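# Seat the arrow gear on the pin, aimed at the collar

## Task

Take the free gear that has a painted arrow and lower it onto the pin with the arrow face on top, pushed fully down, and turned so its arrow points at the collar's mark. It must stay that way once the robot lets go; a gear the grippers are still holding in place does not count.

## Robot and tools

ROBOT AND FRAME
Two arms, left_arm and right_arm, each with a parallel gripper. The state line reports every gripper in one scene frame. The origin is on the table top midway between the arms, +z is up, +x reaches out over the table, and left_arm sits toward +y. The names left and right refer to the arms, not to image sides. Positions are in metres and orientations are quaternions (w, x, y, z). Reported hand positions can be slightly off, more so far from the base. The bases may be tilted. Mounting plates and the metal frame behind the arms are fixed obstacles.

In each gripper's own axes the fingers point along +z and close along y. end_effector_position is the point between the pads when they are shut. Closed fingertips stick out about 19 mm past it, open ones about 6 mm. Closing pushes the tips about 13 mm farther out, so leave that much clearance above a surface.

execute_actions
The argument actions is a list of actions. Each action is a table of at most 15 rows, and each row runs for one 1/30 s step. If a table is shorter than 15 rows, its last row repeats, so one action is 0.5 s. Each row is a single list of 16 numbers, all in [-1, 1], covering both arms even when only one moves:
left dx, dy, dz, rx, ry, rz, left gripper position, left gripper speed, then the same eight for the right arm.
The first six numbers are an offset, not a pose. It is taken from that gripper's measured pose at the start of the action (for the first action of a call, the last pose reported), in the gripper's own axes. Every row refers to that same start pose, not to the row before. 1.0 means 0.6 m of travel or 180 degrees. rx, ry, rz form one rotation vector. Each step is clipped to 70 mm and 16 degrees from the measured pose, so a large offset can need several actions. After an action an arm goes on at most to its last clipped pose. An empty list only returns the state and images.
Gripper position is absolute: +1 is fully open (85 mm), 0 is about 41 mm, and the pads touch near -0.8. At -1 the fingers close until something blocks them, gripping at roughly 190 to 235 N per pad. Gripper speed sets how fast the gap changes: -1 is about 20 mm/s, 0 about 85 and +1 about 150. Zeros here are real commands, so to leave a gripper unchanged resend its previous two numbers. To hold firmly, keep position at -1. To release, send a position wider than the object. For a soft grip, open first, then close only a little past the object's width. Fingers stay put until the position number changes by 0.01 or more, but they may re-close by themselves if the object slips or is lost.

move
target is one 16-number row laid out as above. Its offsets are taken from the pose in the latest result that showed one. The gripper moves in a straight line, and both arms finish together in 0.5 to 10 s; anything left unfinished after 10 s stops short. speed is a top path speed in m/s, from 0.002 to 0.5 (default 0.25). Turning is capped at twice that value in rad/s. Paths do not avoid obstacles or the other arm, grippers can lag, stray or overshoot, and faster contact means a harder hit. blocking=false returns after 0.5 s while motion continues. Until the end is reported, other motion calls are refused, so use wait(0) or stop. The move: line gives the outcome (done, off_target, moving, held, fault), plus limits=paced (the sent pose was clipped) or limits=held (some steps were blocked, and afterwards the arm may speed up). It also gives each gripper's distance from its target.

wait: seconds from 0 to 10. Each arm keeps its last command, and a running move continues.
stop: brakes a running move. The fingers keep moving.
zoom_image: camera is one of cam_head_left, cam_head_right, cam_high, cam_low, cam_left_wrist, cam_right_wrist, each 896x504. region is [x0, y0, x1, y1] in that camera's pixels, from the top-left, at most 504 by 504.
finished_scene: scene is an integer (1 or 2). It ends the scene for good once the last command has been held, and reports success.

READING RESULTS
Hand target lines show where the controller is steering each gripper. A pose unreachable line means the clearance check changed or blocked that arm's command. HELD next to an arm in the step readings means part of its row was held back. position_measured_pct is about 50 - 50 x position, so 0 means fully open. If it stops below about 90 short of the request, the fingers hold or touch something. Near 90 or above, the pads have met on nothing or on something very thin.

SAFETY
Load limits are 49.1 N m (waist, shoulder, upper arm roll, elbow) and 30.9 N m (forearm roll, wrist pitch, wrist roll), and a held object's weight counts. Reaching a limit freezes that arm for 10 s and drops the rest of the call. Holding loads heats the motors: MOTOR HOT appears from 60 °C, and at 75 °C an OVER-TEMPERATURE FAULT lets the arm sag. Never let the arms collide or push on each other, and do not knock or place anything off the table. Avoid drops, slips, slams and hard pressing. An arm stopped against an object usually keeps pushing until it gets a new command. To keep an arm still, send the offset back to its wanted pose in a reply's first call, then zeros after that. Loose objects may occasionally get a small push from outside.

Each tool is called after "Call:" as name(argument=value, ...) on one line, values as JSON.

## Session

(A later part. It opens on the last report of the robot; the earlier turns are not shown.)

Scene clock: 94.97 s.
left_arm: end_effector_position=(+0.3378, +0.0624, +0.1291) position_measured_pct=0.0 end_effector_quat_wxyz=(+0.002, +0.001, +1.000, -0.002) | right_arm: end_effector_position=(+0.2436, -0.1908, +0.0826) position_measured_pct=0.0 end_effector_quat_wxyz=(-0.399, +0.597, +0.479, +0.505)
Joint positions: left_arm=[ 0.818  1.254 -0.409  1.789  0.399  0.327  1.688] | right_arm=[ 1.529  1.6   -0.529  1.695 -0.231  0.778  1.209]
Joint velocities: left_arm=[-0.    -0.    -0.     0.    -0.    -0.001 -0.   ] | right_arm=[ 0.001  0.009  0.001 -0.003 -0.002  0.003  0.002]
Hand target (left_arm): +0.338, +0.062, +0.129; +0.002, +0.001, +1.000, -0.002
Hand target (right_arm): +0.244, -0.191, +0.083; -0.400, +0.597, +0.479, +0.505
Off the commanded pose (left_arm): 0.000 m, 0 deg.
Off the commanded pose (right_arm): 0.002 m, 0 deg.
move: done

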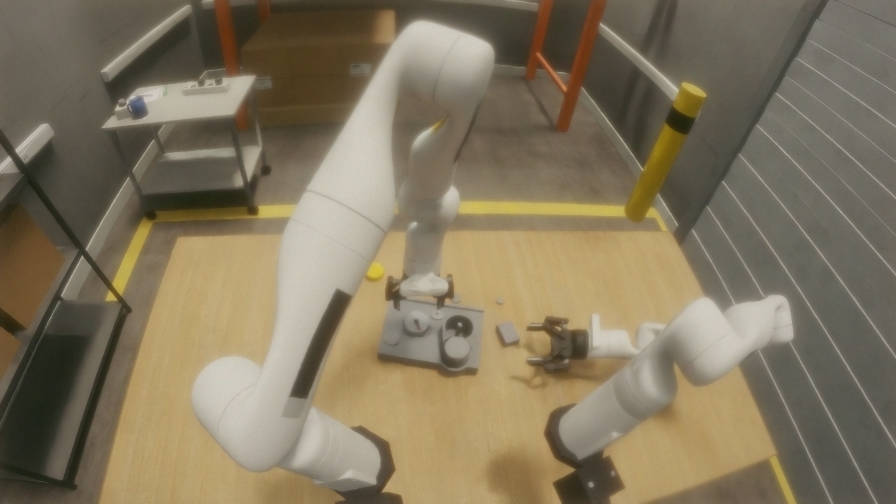

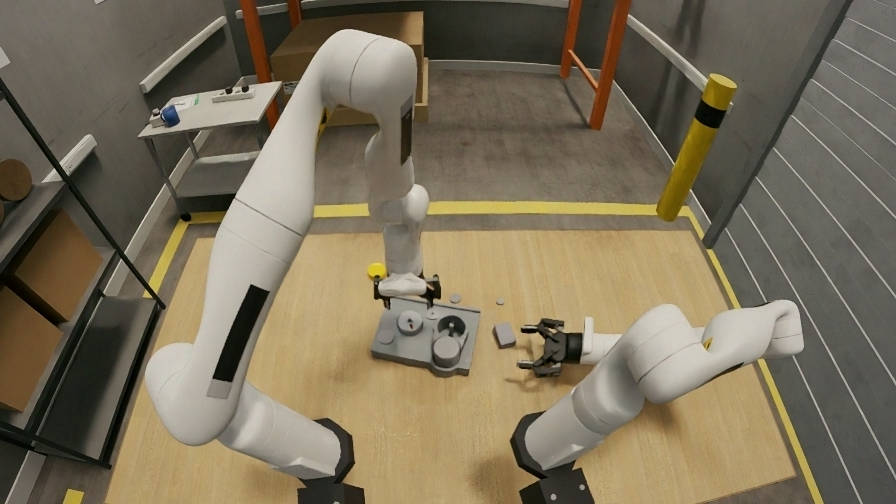

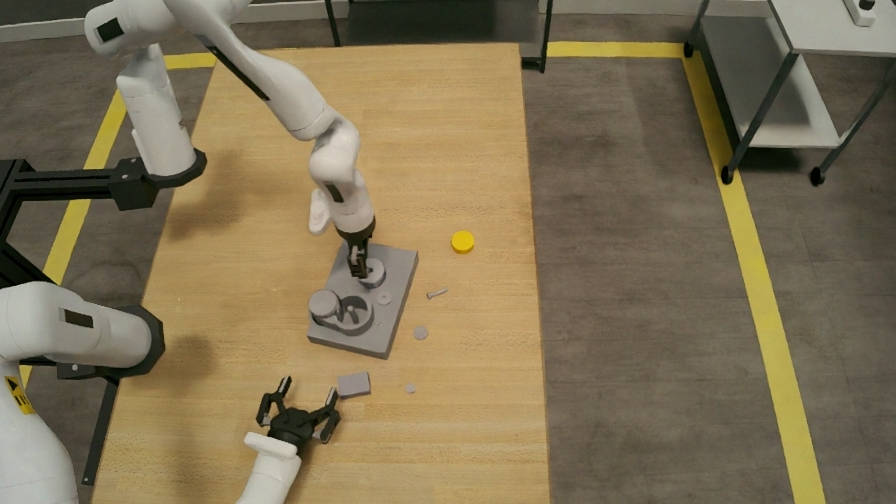

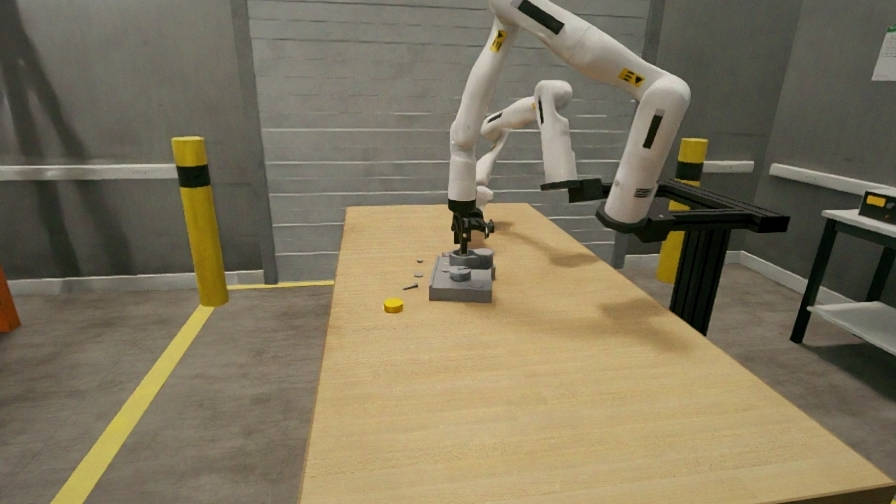

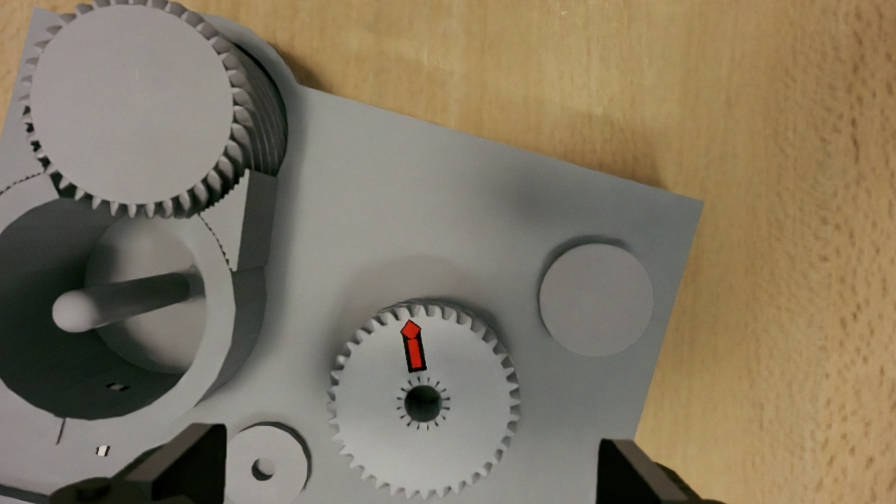

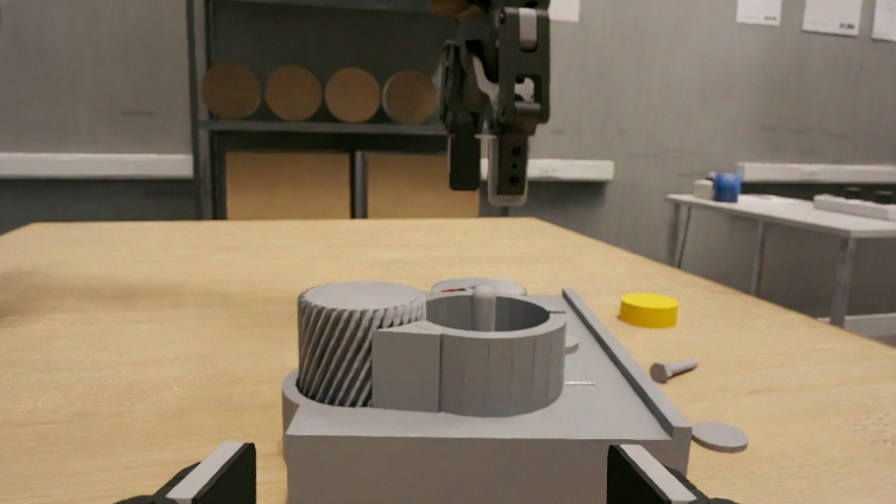

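Call:
move(target=[0.0005, 0.0022, 0.0568, -0.0013, 0.0013, -0.2317, 0.8, 0, 0, 0, 0, 0, 0, 0, 1, 0], speed=0.35)

Scene clock: 142.80 s.
left_arm: end_effector_position=(+0.3377, +0.0633, +0.0952) position_measured_pct=9.9 end_effector_quat_wxyz=(-0.001, -0.355, +0.935, -0.002) | right_arm: end_effector_position=(+0.2436, -0.1908, +0.0826) position_measured_pct=0.0 end_effector_quat_wxyz=(-0.399, +0.597, +0.479, +0.505)
Joint positions: left_arm=[ 0.852  1.355 -0.488  1.756  0.724  0.339  2.132] | right_arm=[ 1.529  1.6   -0.529  1.695 -0.231  0.778  1.209]
Joint velocities: left_arm=[ 0.004  0.004 -0.003 -0.002  0.001  0.002  0.006] | right_arm=[-0.001 -0.002 -0.001 -0.    -0.     0.001 -0.   ]
Hand target (left_arm): +0.338, +0.063, +0.095; -0.001, -0.355, +0.935, -0.001
Hand target (right_arm): +0.244, -0.191, +0.083; -0.399, +0.597, +0.479, +0.505
Off the commanded pose (left_arm): 0.000 m, 0 deg.
Off the commanded pose (right_arm): 0.000 m, 0 deg.
move: done

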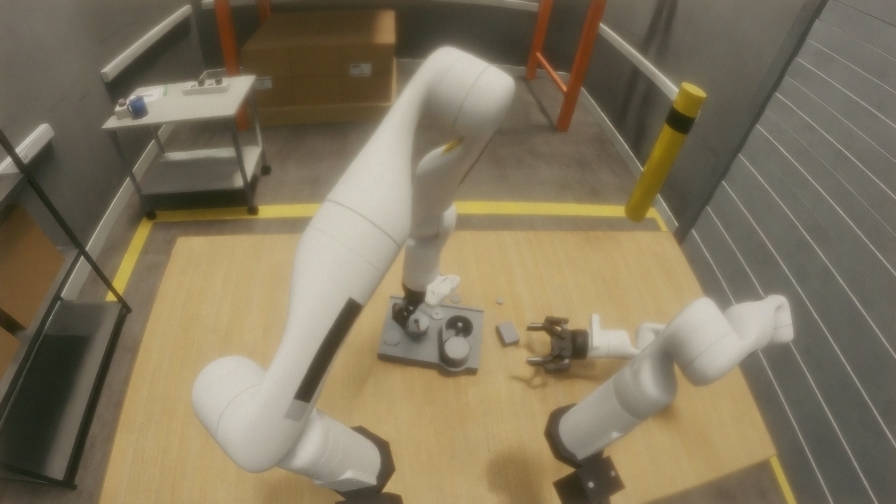

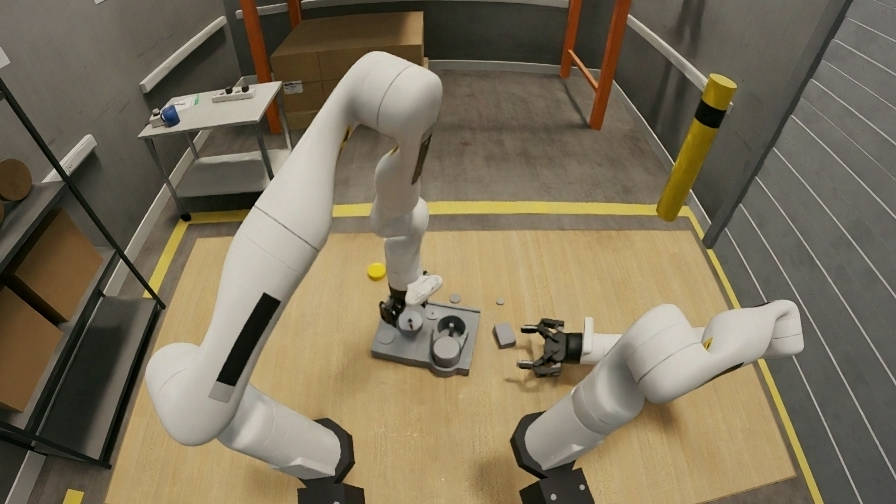

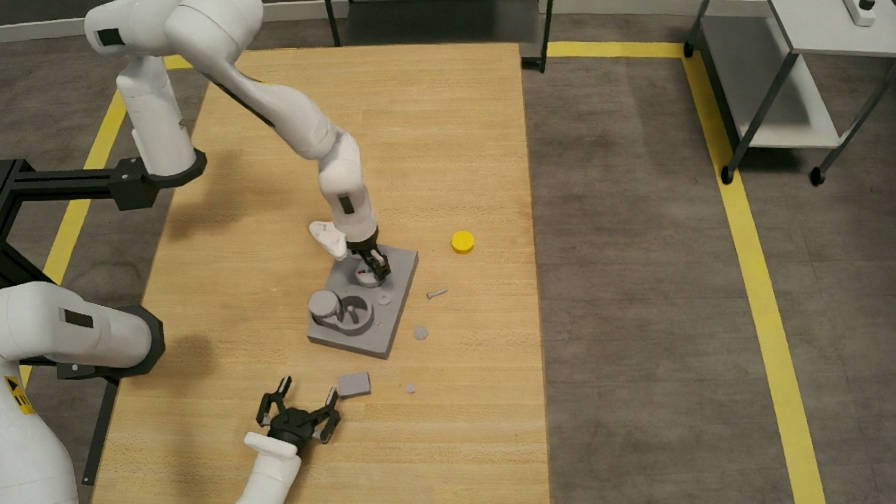

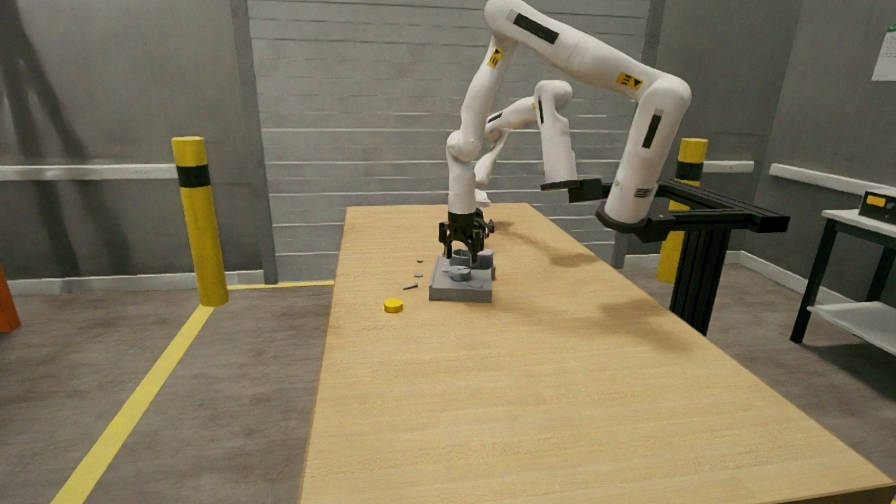

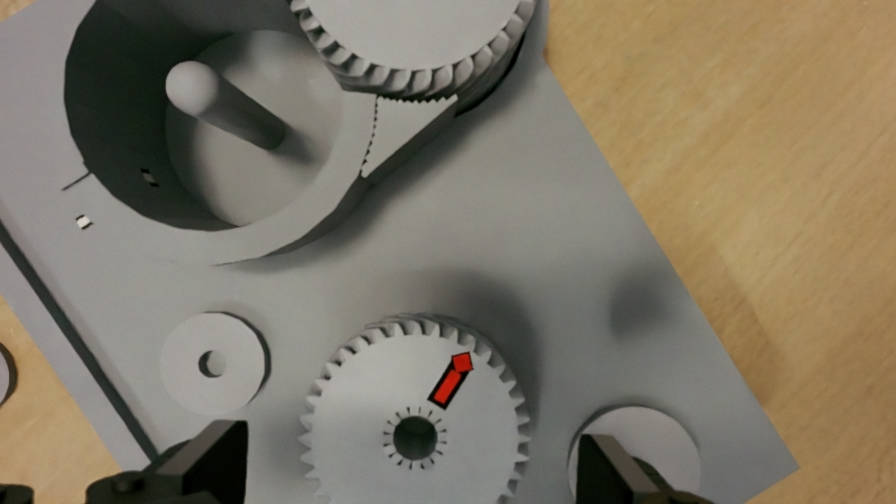

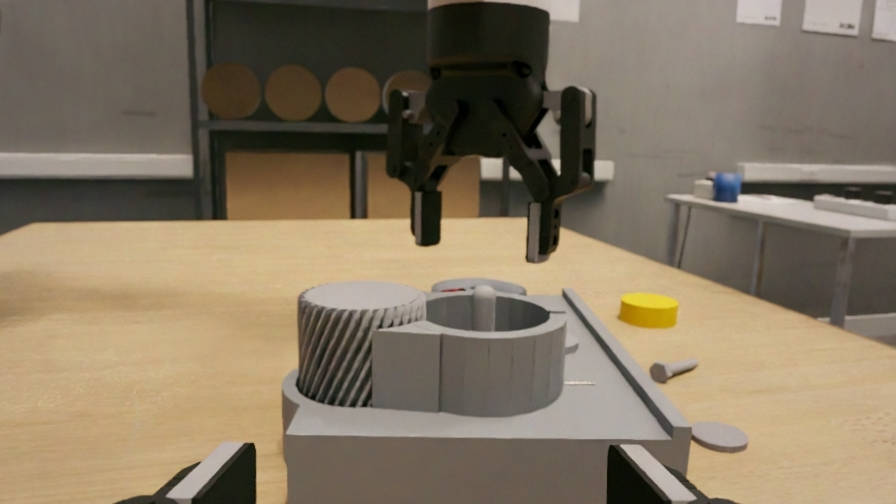

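Call:
zoom_image(camera="cam_left_wrist", region=[40, 0, 380, 280])

Call:
zoom_image(camera="cam_left_wrist", region=[290, 300, 550, 504])

Call:
zoom_image(camera="cam_low", region=[420, 210, 510, 310])

Region (40, 0, 380, 280) of cam_left_wrist's 896x504 image, scaled by 1.482; it fills the top 415 rows of this view, and the rest is white.

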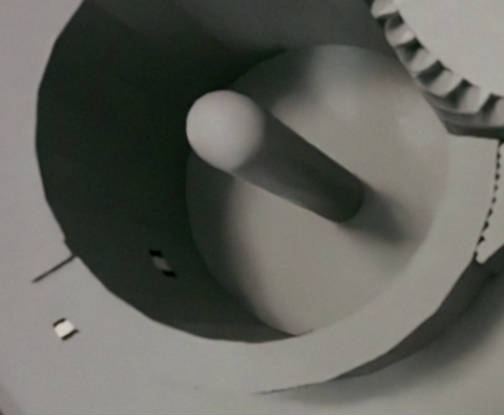

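Region (290, 300, 550, 504) of cam_left_wrist's 896x504 image, scaled by 1.938; it fills the top 395 rows of this view, and the rest is white.

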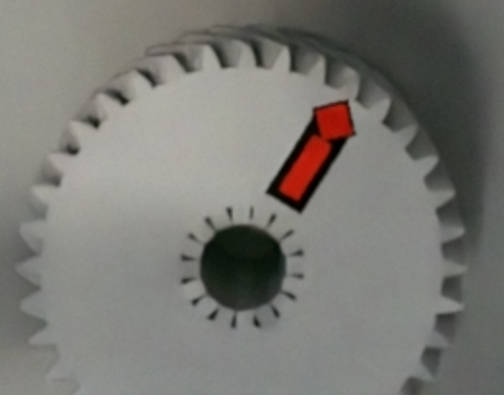

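Region (420, 210, 510, 310) of cam_low's 896x504 image, scaled by 5.040, with more detail than that image has; it fills the left 454 columns of this view, and the rest is white.

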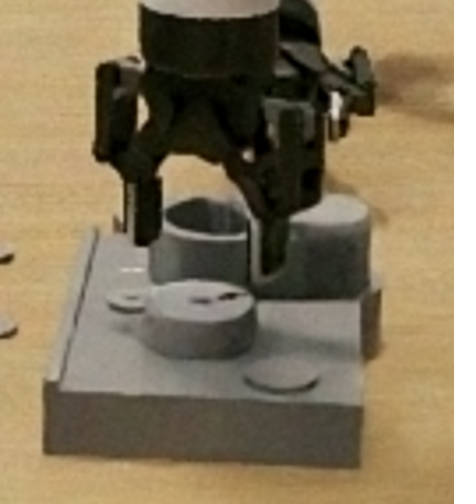

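Call:
zoom_image(camera="cam_left_wrist", region=[50, 120, 220, 250])

Call:
zoom_image(camera="cam_left_wrist", region=[220, 60, 400, 260])

Call:
zoom_image(camera="cam_left_wrist", region=[150, 10, 320, 170])

Region (50, 120, 220, 250) of cam_left_wrist's 896x504 image, scaled by 2.965; it fills the top 385 rows of this view, and the rest is white.

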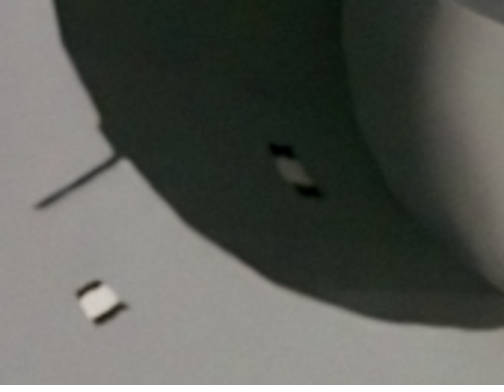

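Region (220, 60, 400, 260) of cam_left_wrist's 896x504 image, scaled by 2.520; it fills the left 454 columns of this view, and the rest is white.

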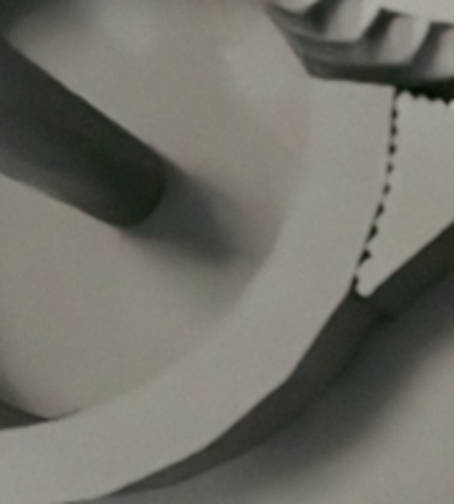

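Region (150, 10, 320, 170) of cam_left_wrist's 896x504 image, scaled by 2.965; it fills the top 474 rows of this view, and the rest is white.

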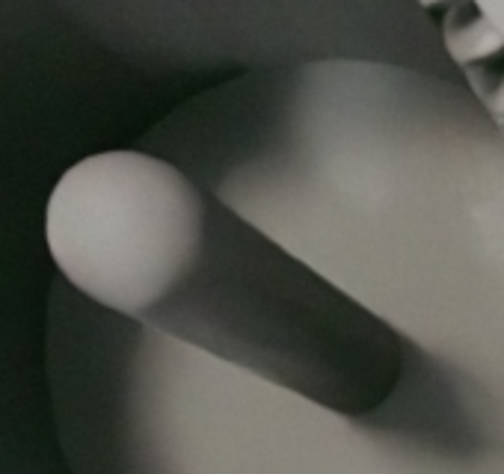

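Call:
move(target=[0, 0, 0.0553, 0, 0, 0, 0.8, 0, 0, 0, 0, 0, 0, 0, 1, 0], speed=0.1)

Scene clock: 178.13 s.
left_arm: end_effector_position=(+0.3377, +0.0630, +0.0622) position_measured_pct=9.9 end_effector_quat_wxyz=(-0.001, -0.355, +0.935, -0.002) | right_arm: end_effector_position=(+0.2436, -0.1909, +0.0826) position_measured_pct=0.0 end_effector_quat_wxyz=(-0.399, +0.597, +0.479, +0.505)
Joint positions: left_arm=[ 0.811  1.42  -0.45   1.722  0.741  0.286  2.113] | right_arm=[ 1.529  1.6   -0.529  1.695 -0.231  0.778  1.209]
Joint velocities: left_arm=[-0.004  0.005  0.002 -0.002  0.001 -0.002 -0.001] | right_arm=[-0.     0.     0.     0.001  0.    -0.001  0.   ]
Hand target (left_arm): +0.338, +0.063, +0.062; -0.001, -0.355, +0.935, -0.002
Hand target (right_arm): +0.244, -0.191, +0.083; -0.399, +0.597, +0.479, +0.505
Off the commanded pose (left_arm): 0.000 m, 0 deg.
Off the commanded pose (right_arm): 0.000 m, 0 deg.
move: done

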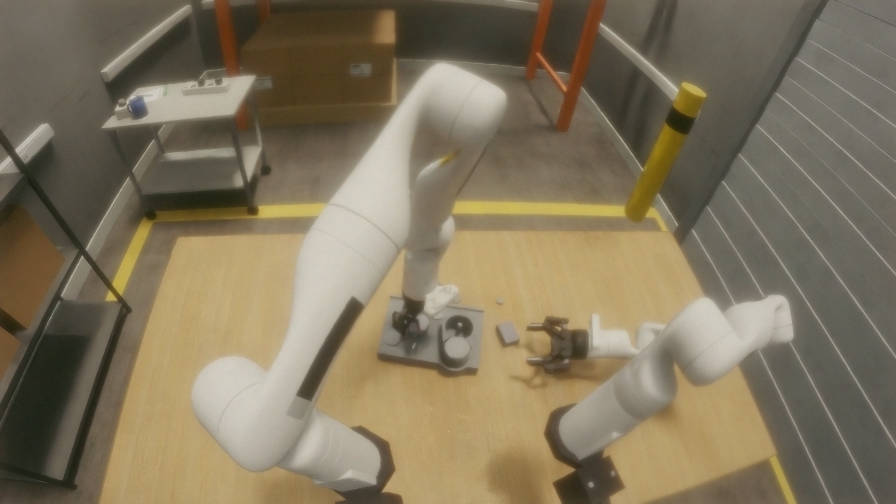

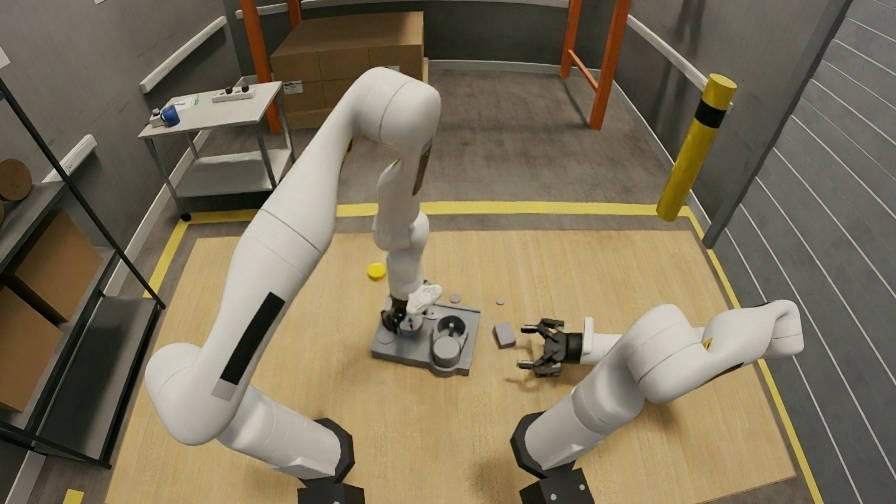

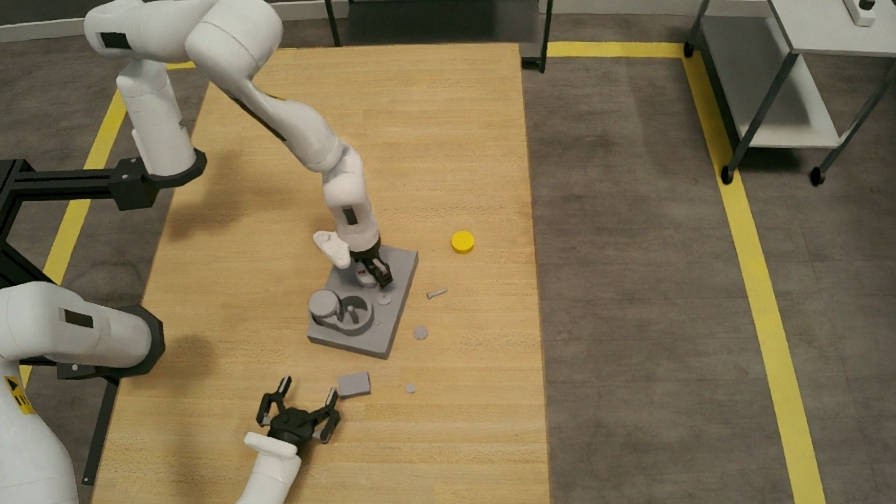

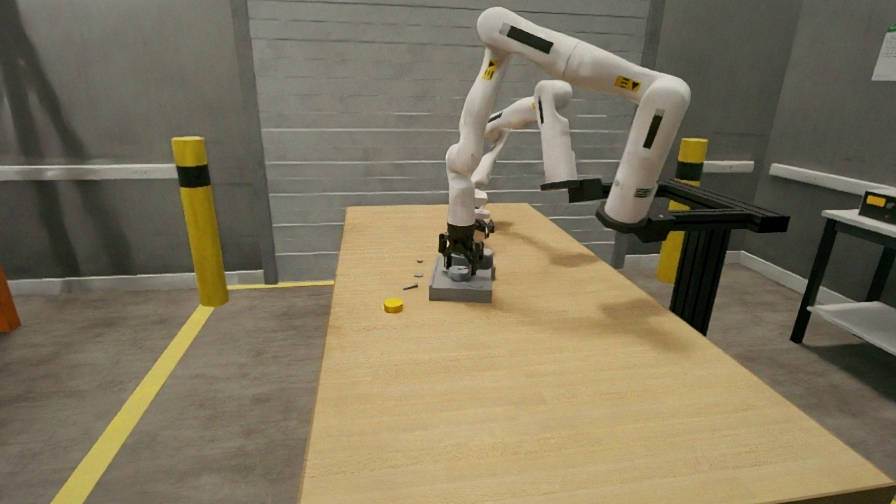

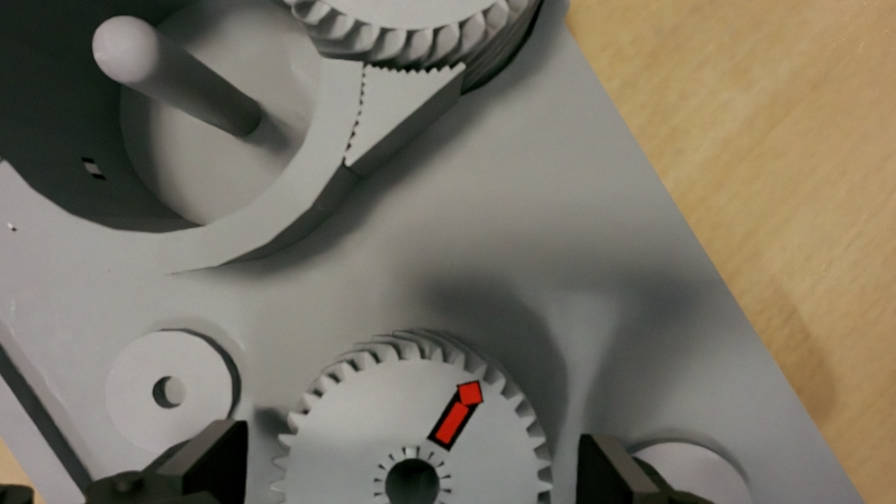

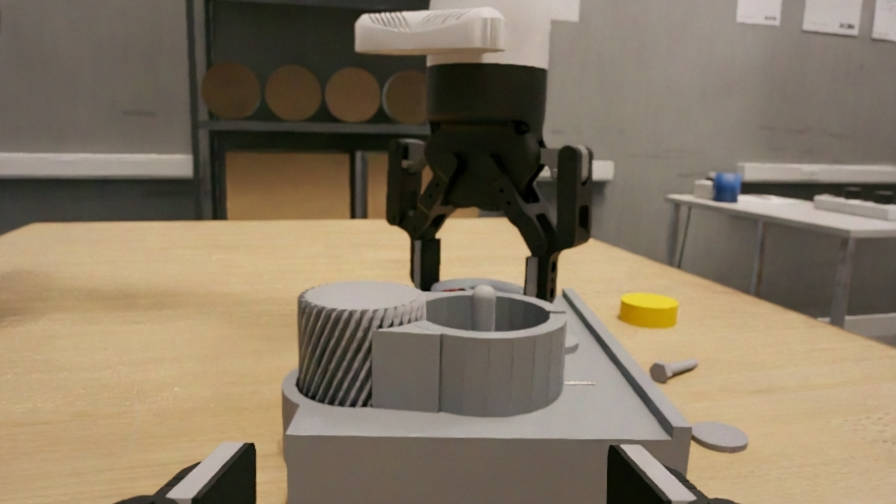

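Call:
zoom_image(camera="cam_left_wrist", region=[0, 110, 200, 250])

Call:
zoom_image(camera="cam_left_wrist", region=[80, 0, 290, 160])

Call:
zoom_image(camera="cam_left_wrist", region=[230, 310, 600, 504])

Call:
zoom_image(camera="cam_low", region=[425, 230, 505, 305])

Region (0, 110, 200, 250) of cam_left_wrist's 896x504 image, scaled by 2.520; it fills the top 353 rows of this view, and the rest is white.

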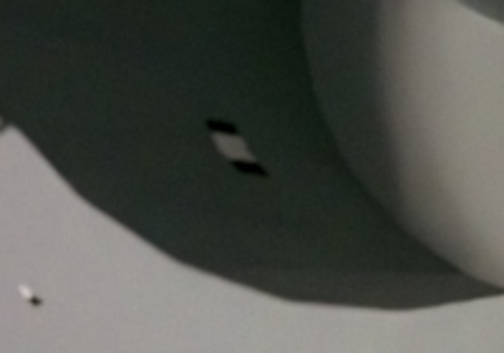

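Region (80, 0, 290, 160) of cam_left_wrist's 896x504 image, scaled by 2.400; it fills the top 384 rows of this view, and the rest is white.

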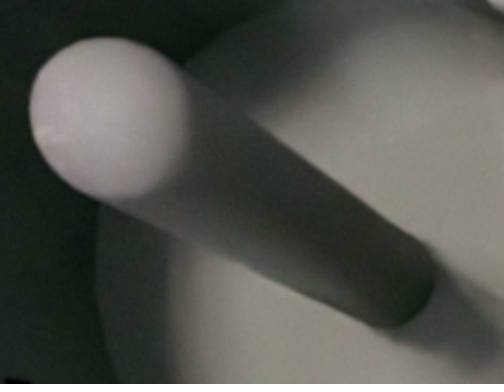

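Region (230, 310, 600, 504) of cam_left_wrist's 896x504 image, scaled by 1.362; it fills the top 264 rows of this view, and the rest is white.

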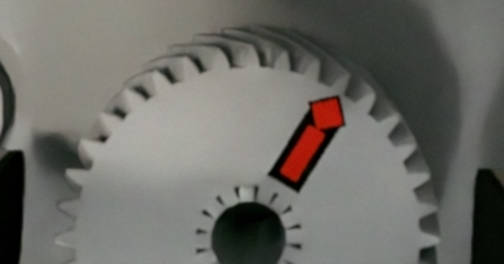

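Region (425, 230, 505, 305) of cam_low's 896x504 image, scaled by 6.300, with more detail than that image has; it fills the top 472 rows of this view, and the rest is white.

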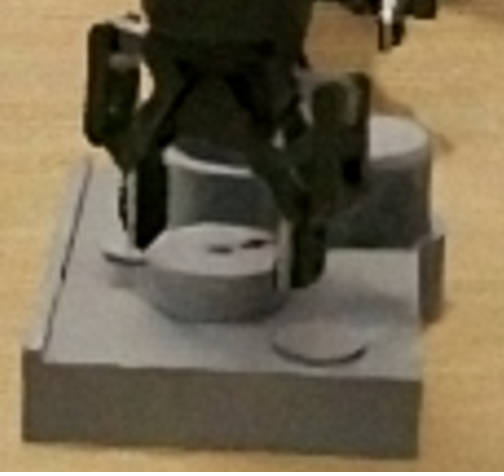

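Call:
execute_actions(actions=[[[0,0,0,0,0,0,-1,-0.4,0,0,0,0,0,0,1,0]]])

Scene clock: 191.57 s.
left_arm: end_effector_position=(+0.3380, +0.0628, +0.0633) position_measured_pct=30.6 end_effector_quat_wxyz=(-0.001, -0.355, +0.935, -0.002) | right_arm: end_effector_position=(+0.2436, -0.1909, +0.0826) position_measured_pct=0.0 end_effector_quat_wxyz=(-0.399, +0.597, +0.479, +0.505)
Joint positions: left_arm=[ 0.812  1.418 -0.45   1.723  0.74   0.287  2.113] | right_arm=[ 1.529  1.6   -0.529  1.695 -0.231  0.778  1.209]
Joint velocities: left_arm=[-0.001  0.001  0.    -0.003  0.003 -0.003  0.001] | right_arm=[-0.001 -0.001 -0.    -0.     0.    -0.    -0.001]
Hand target (left_arm): +0.338, +0.063, +0.062; -0.001, -0.355, +0.935, -0.002
Hand target (right_arm): +0.244, -0.191, +0.083; -0.399, +0.597, +0.479, +0.505
Off the commanded pose (left_arm): 0.001 m, 0 deg.
Off the commanded pose (right_arm): 0.000 m, 0 deg.
Step readings (end_effector_position):
0: left_arm (+0.3376, +0.0632, +0.0619) | right_arm (+0.2436, -0.1909, +0.0826)
1: left_arm (+0.3377, +0.0631, +0.0620) | right_arm (+0.2436, -0.1909, +0.0826)
2: left_arm (+0.3377, +0.0631, +0.0621) | right_arm (+0.2436, -0.1909, +0.0826)
4: left_arm (+0.3377, +0.0630, +0.0621) | right_arm (+0.2436, -0.1909, +0.0826)
8: left_arm (+0.3377, +0.0630, +0.0622) | right_arm (+0.2436, -0.1909, +0.0826)
15: end_effector_position above

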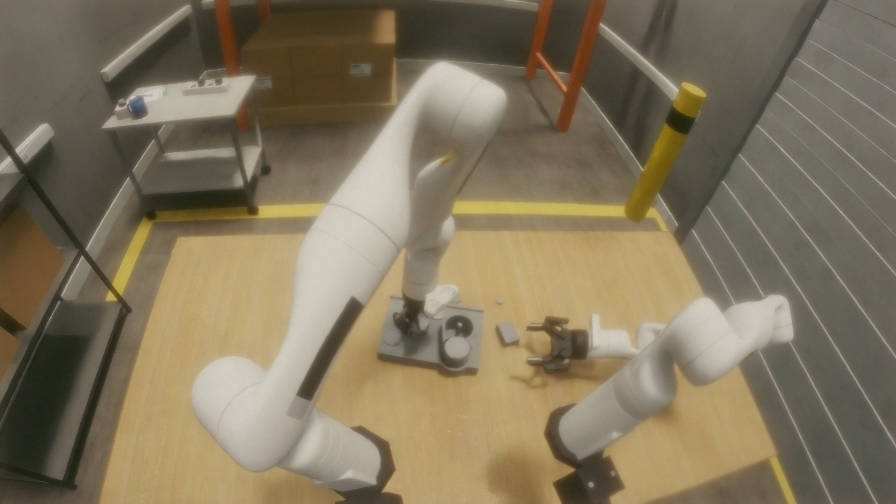

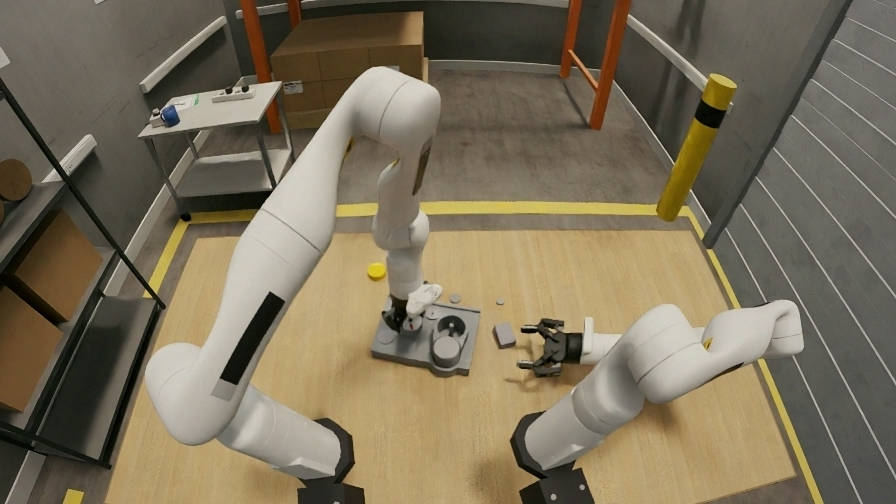

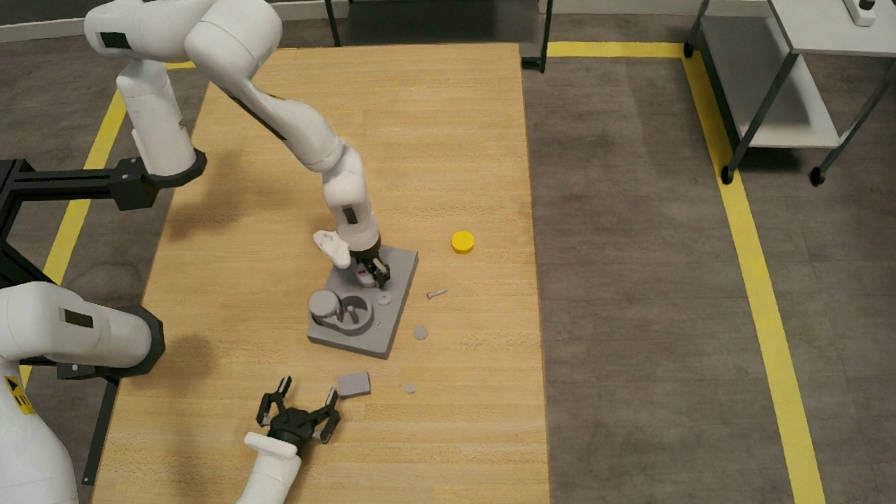

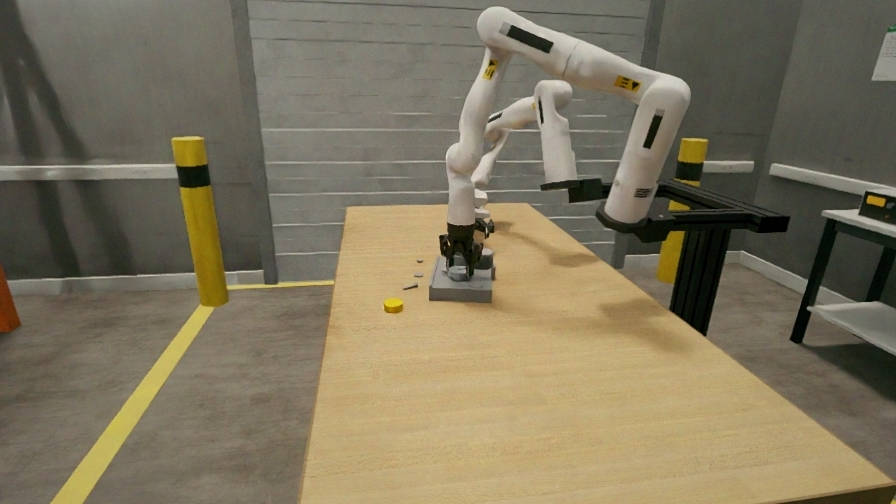

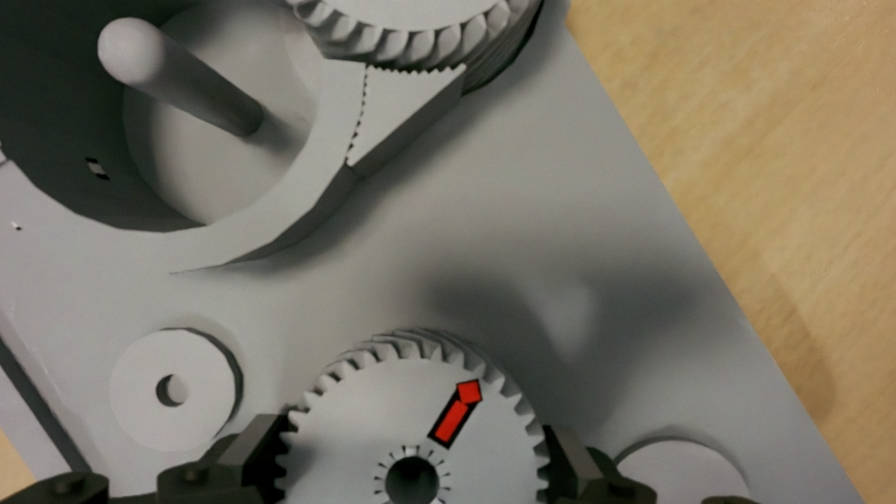

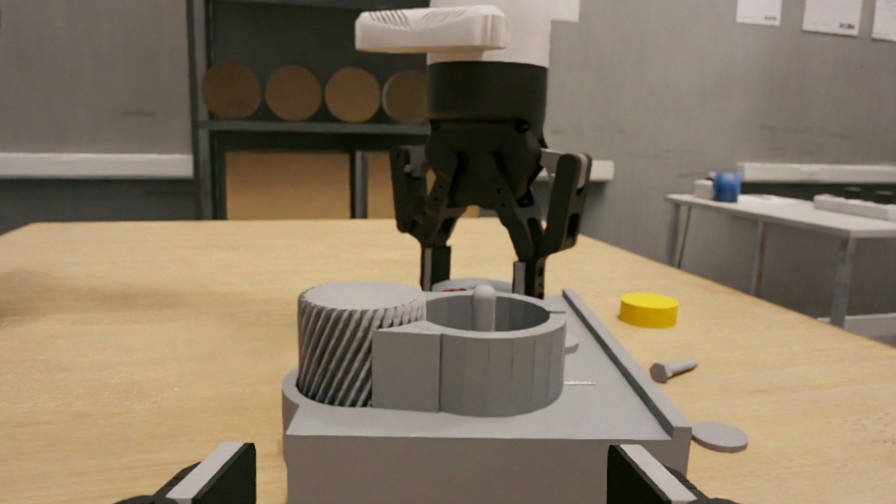

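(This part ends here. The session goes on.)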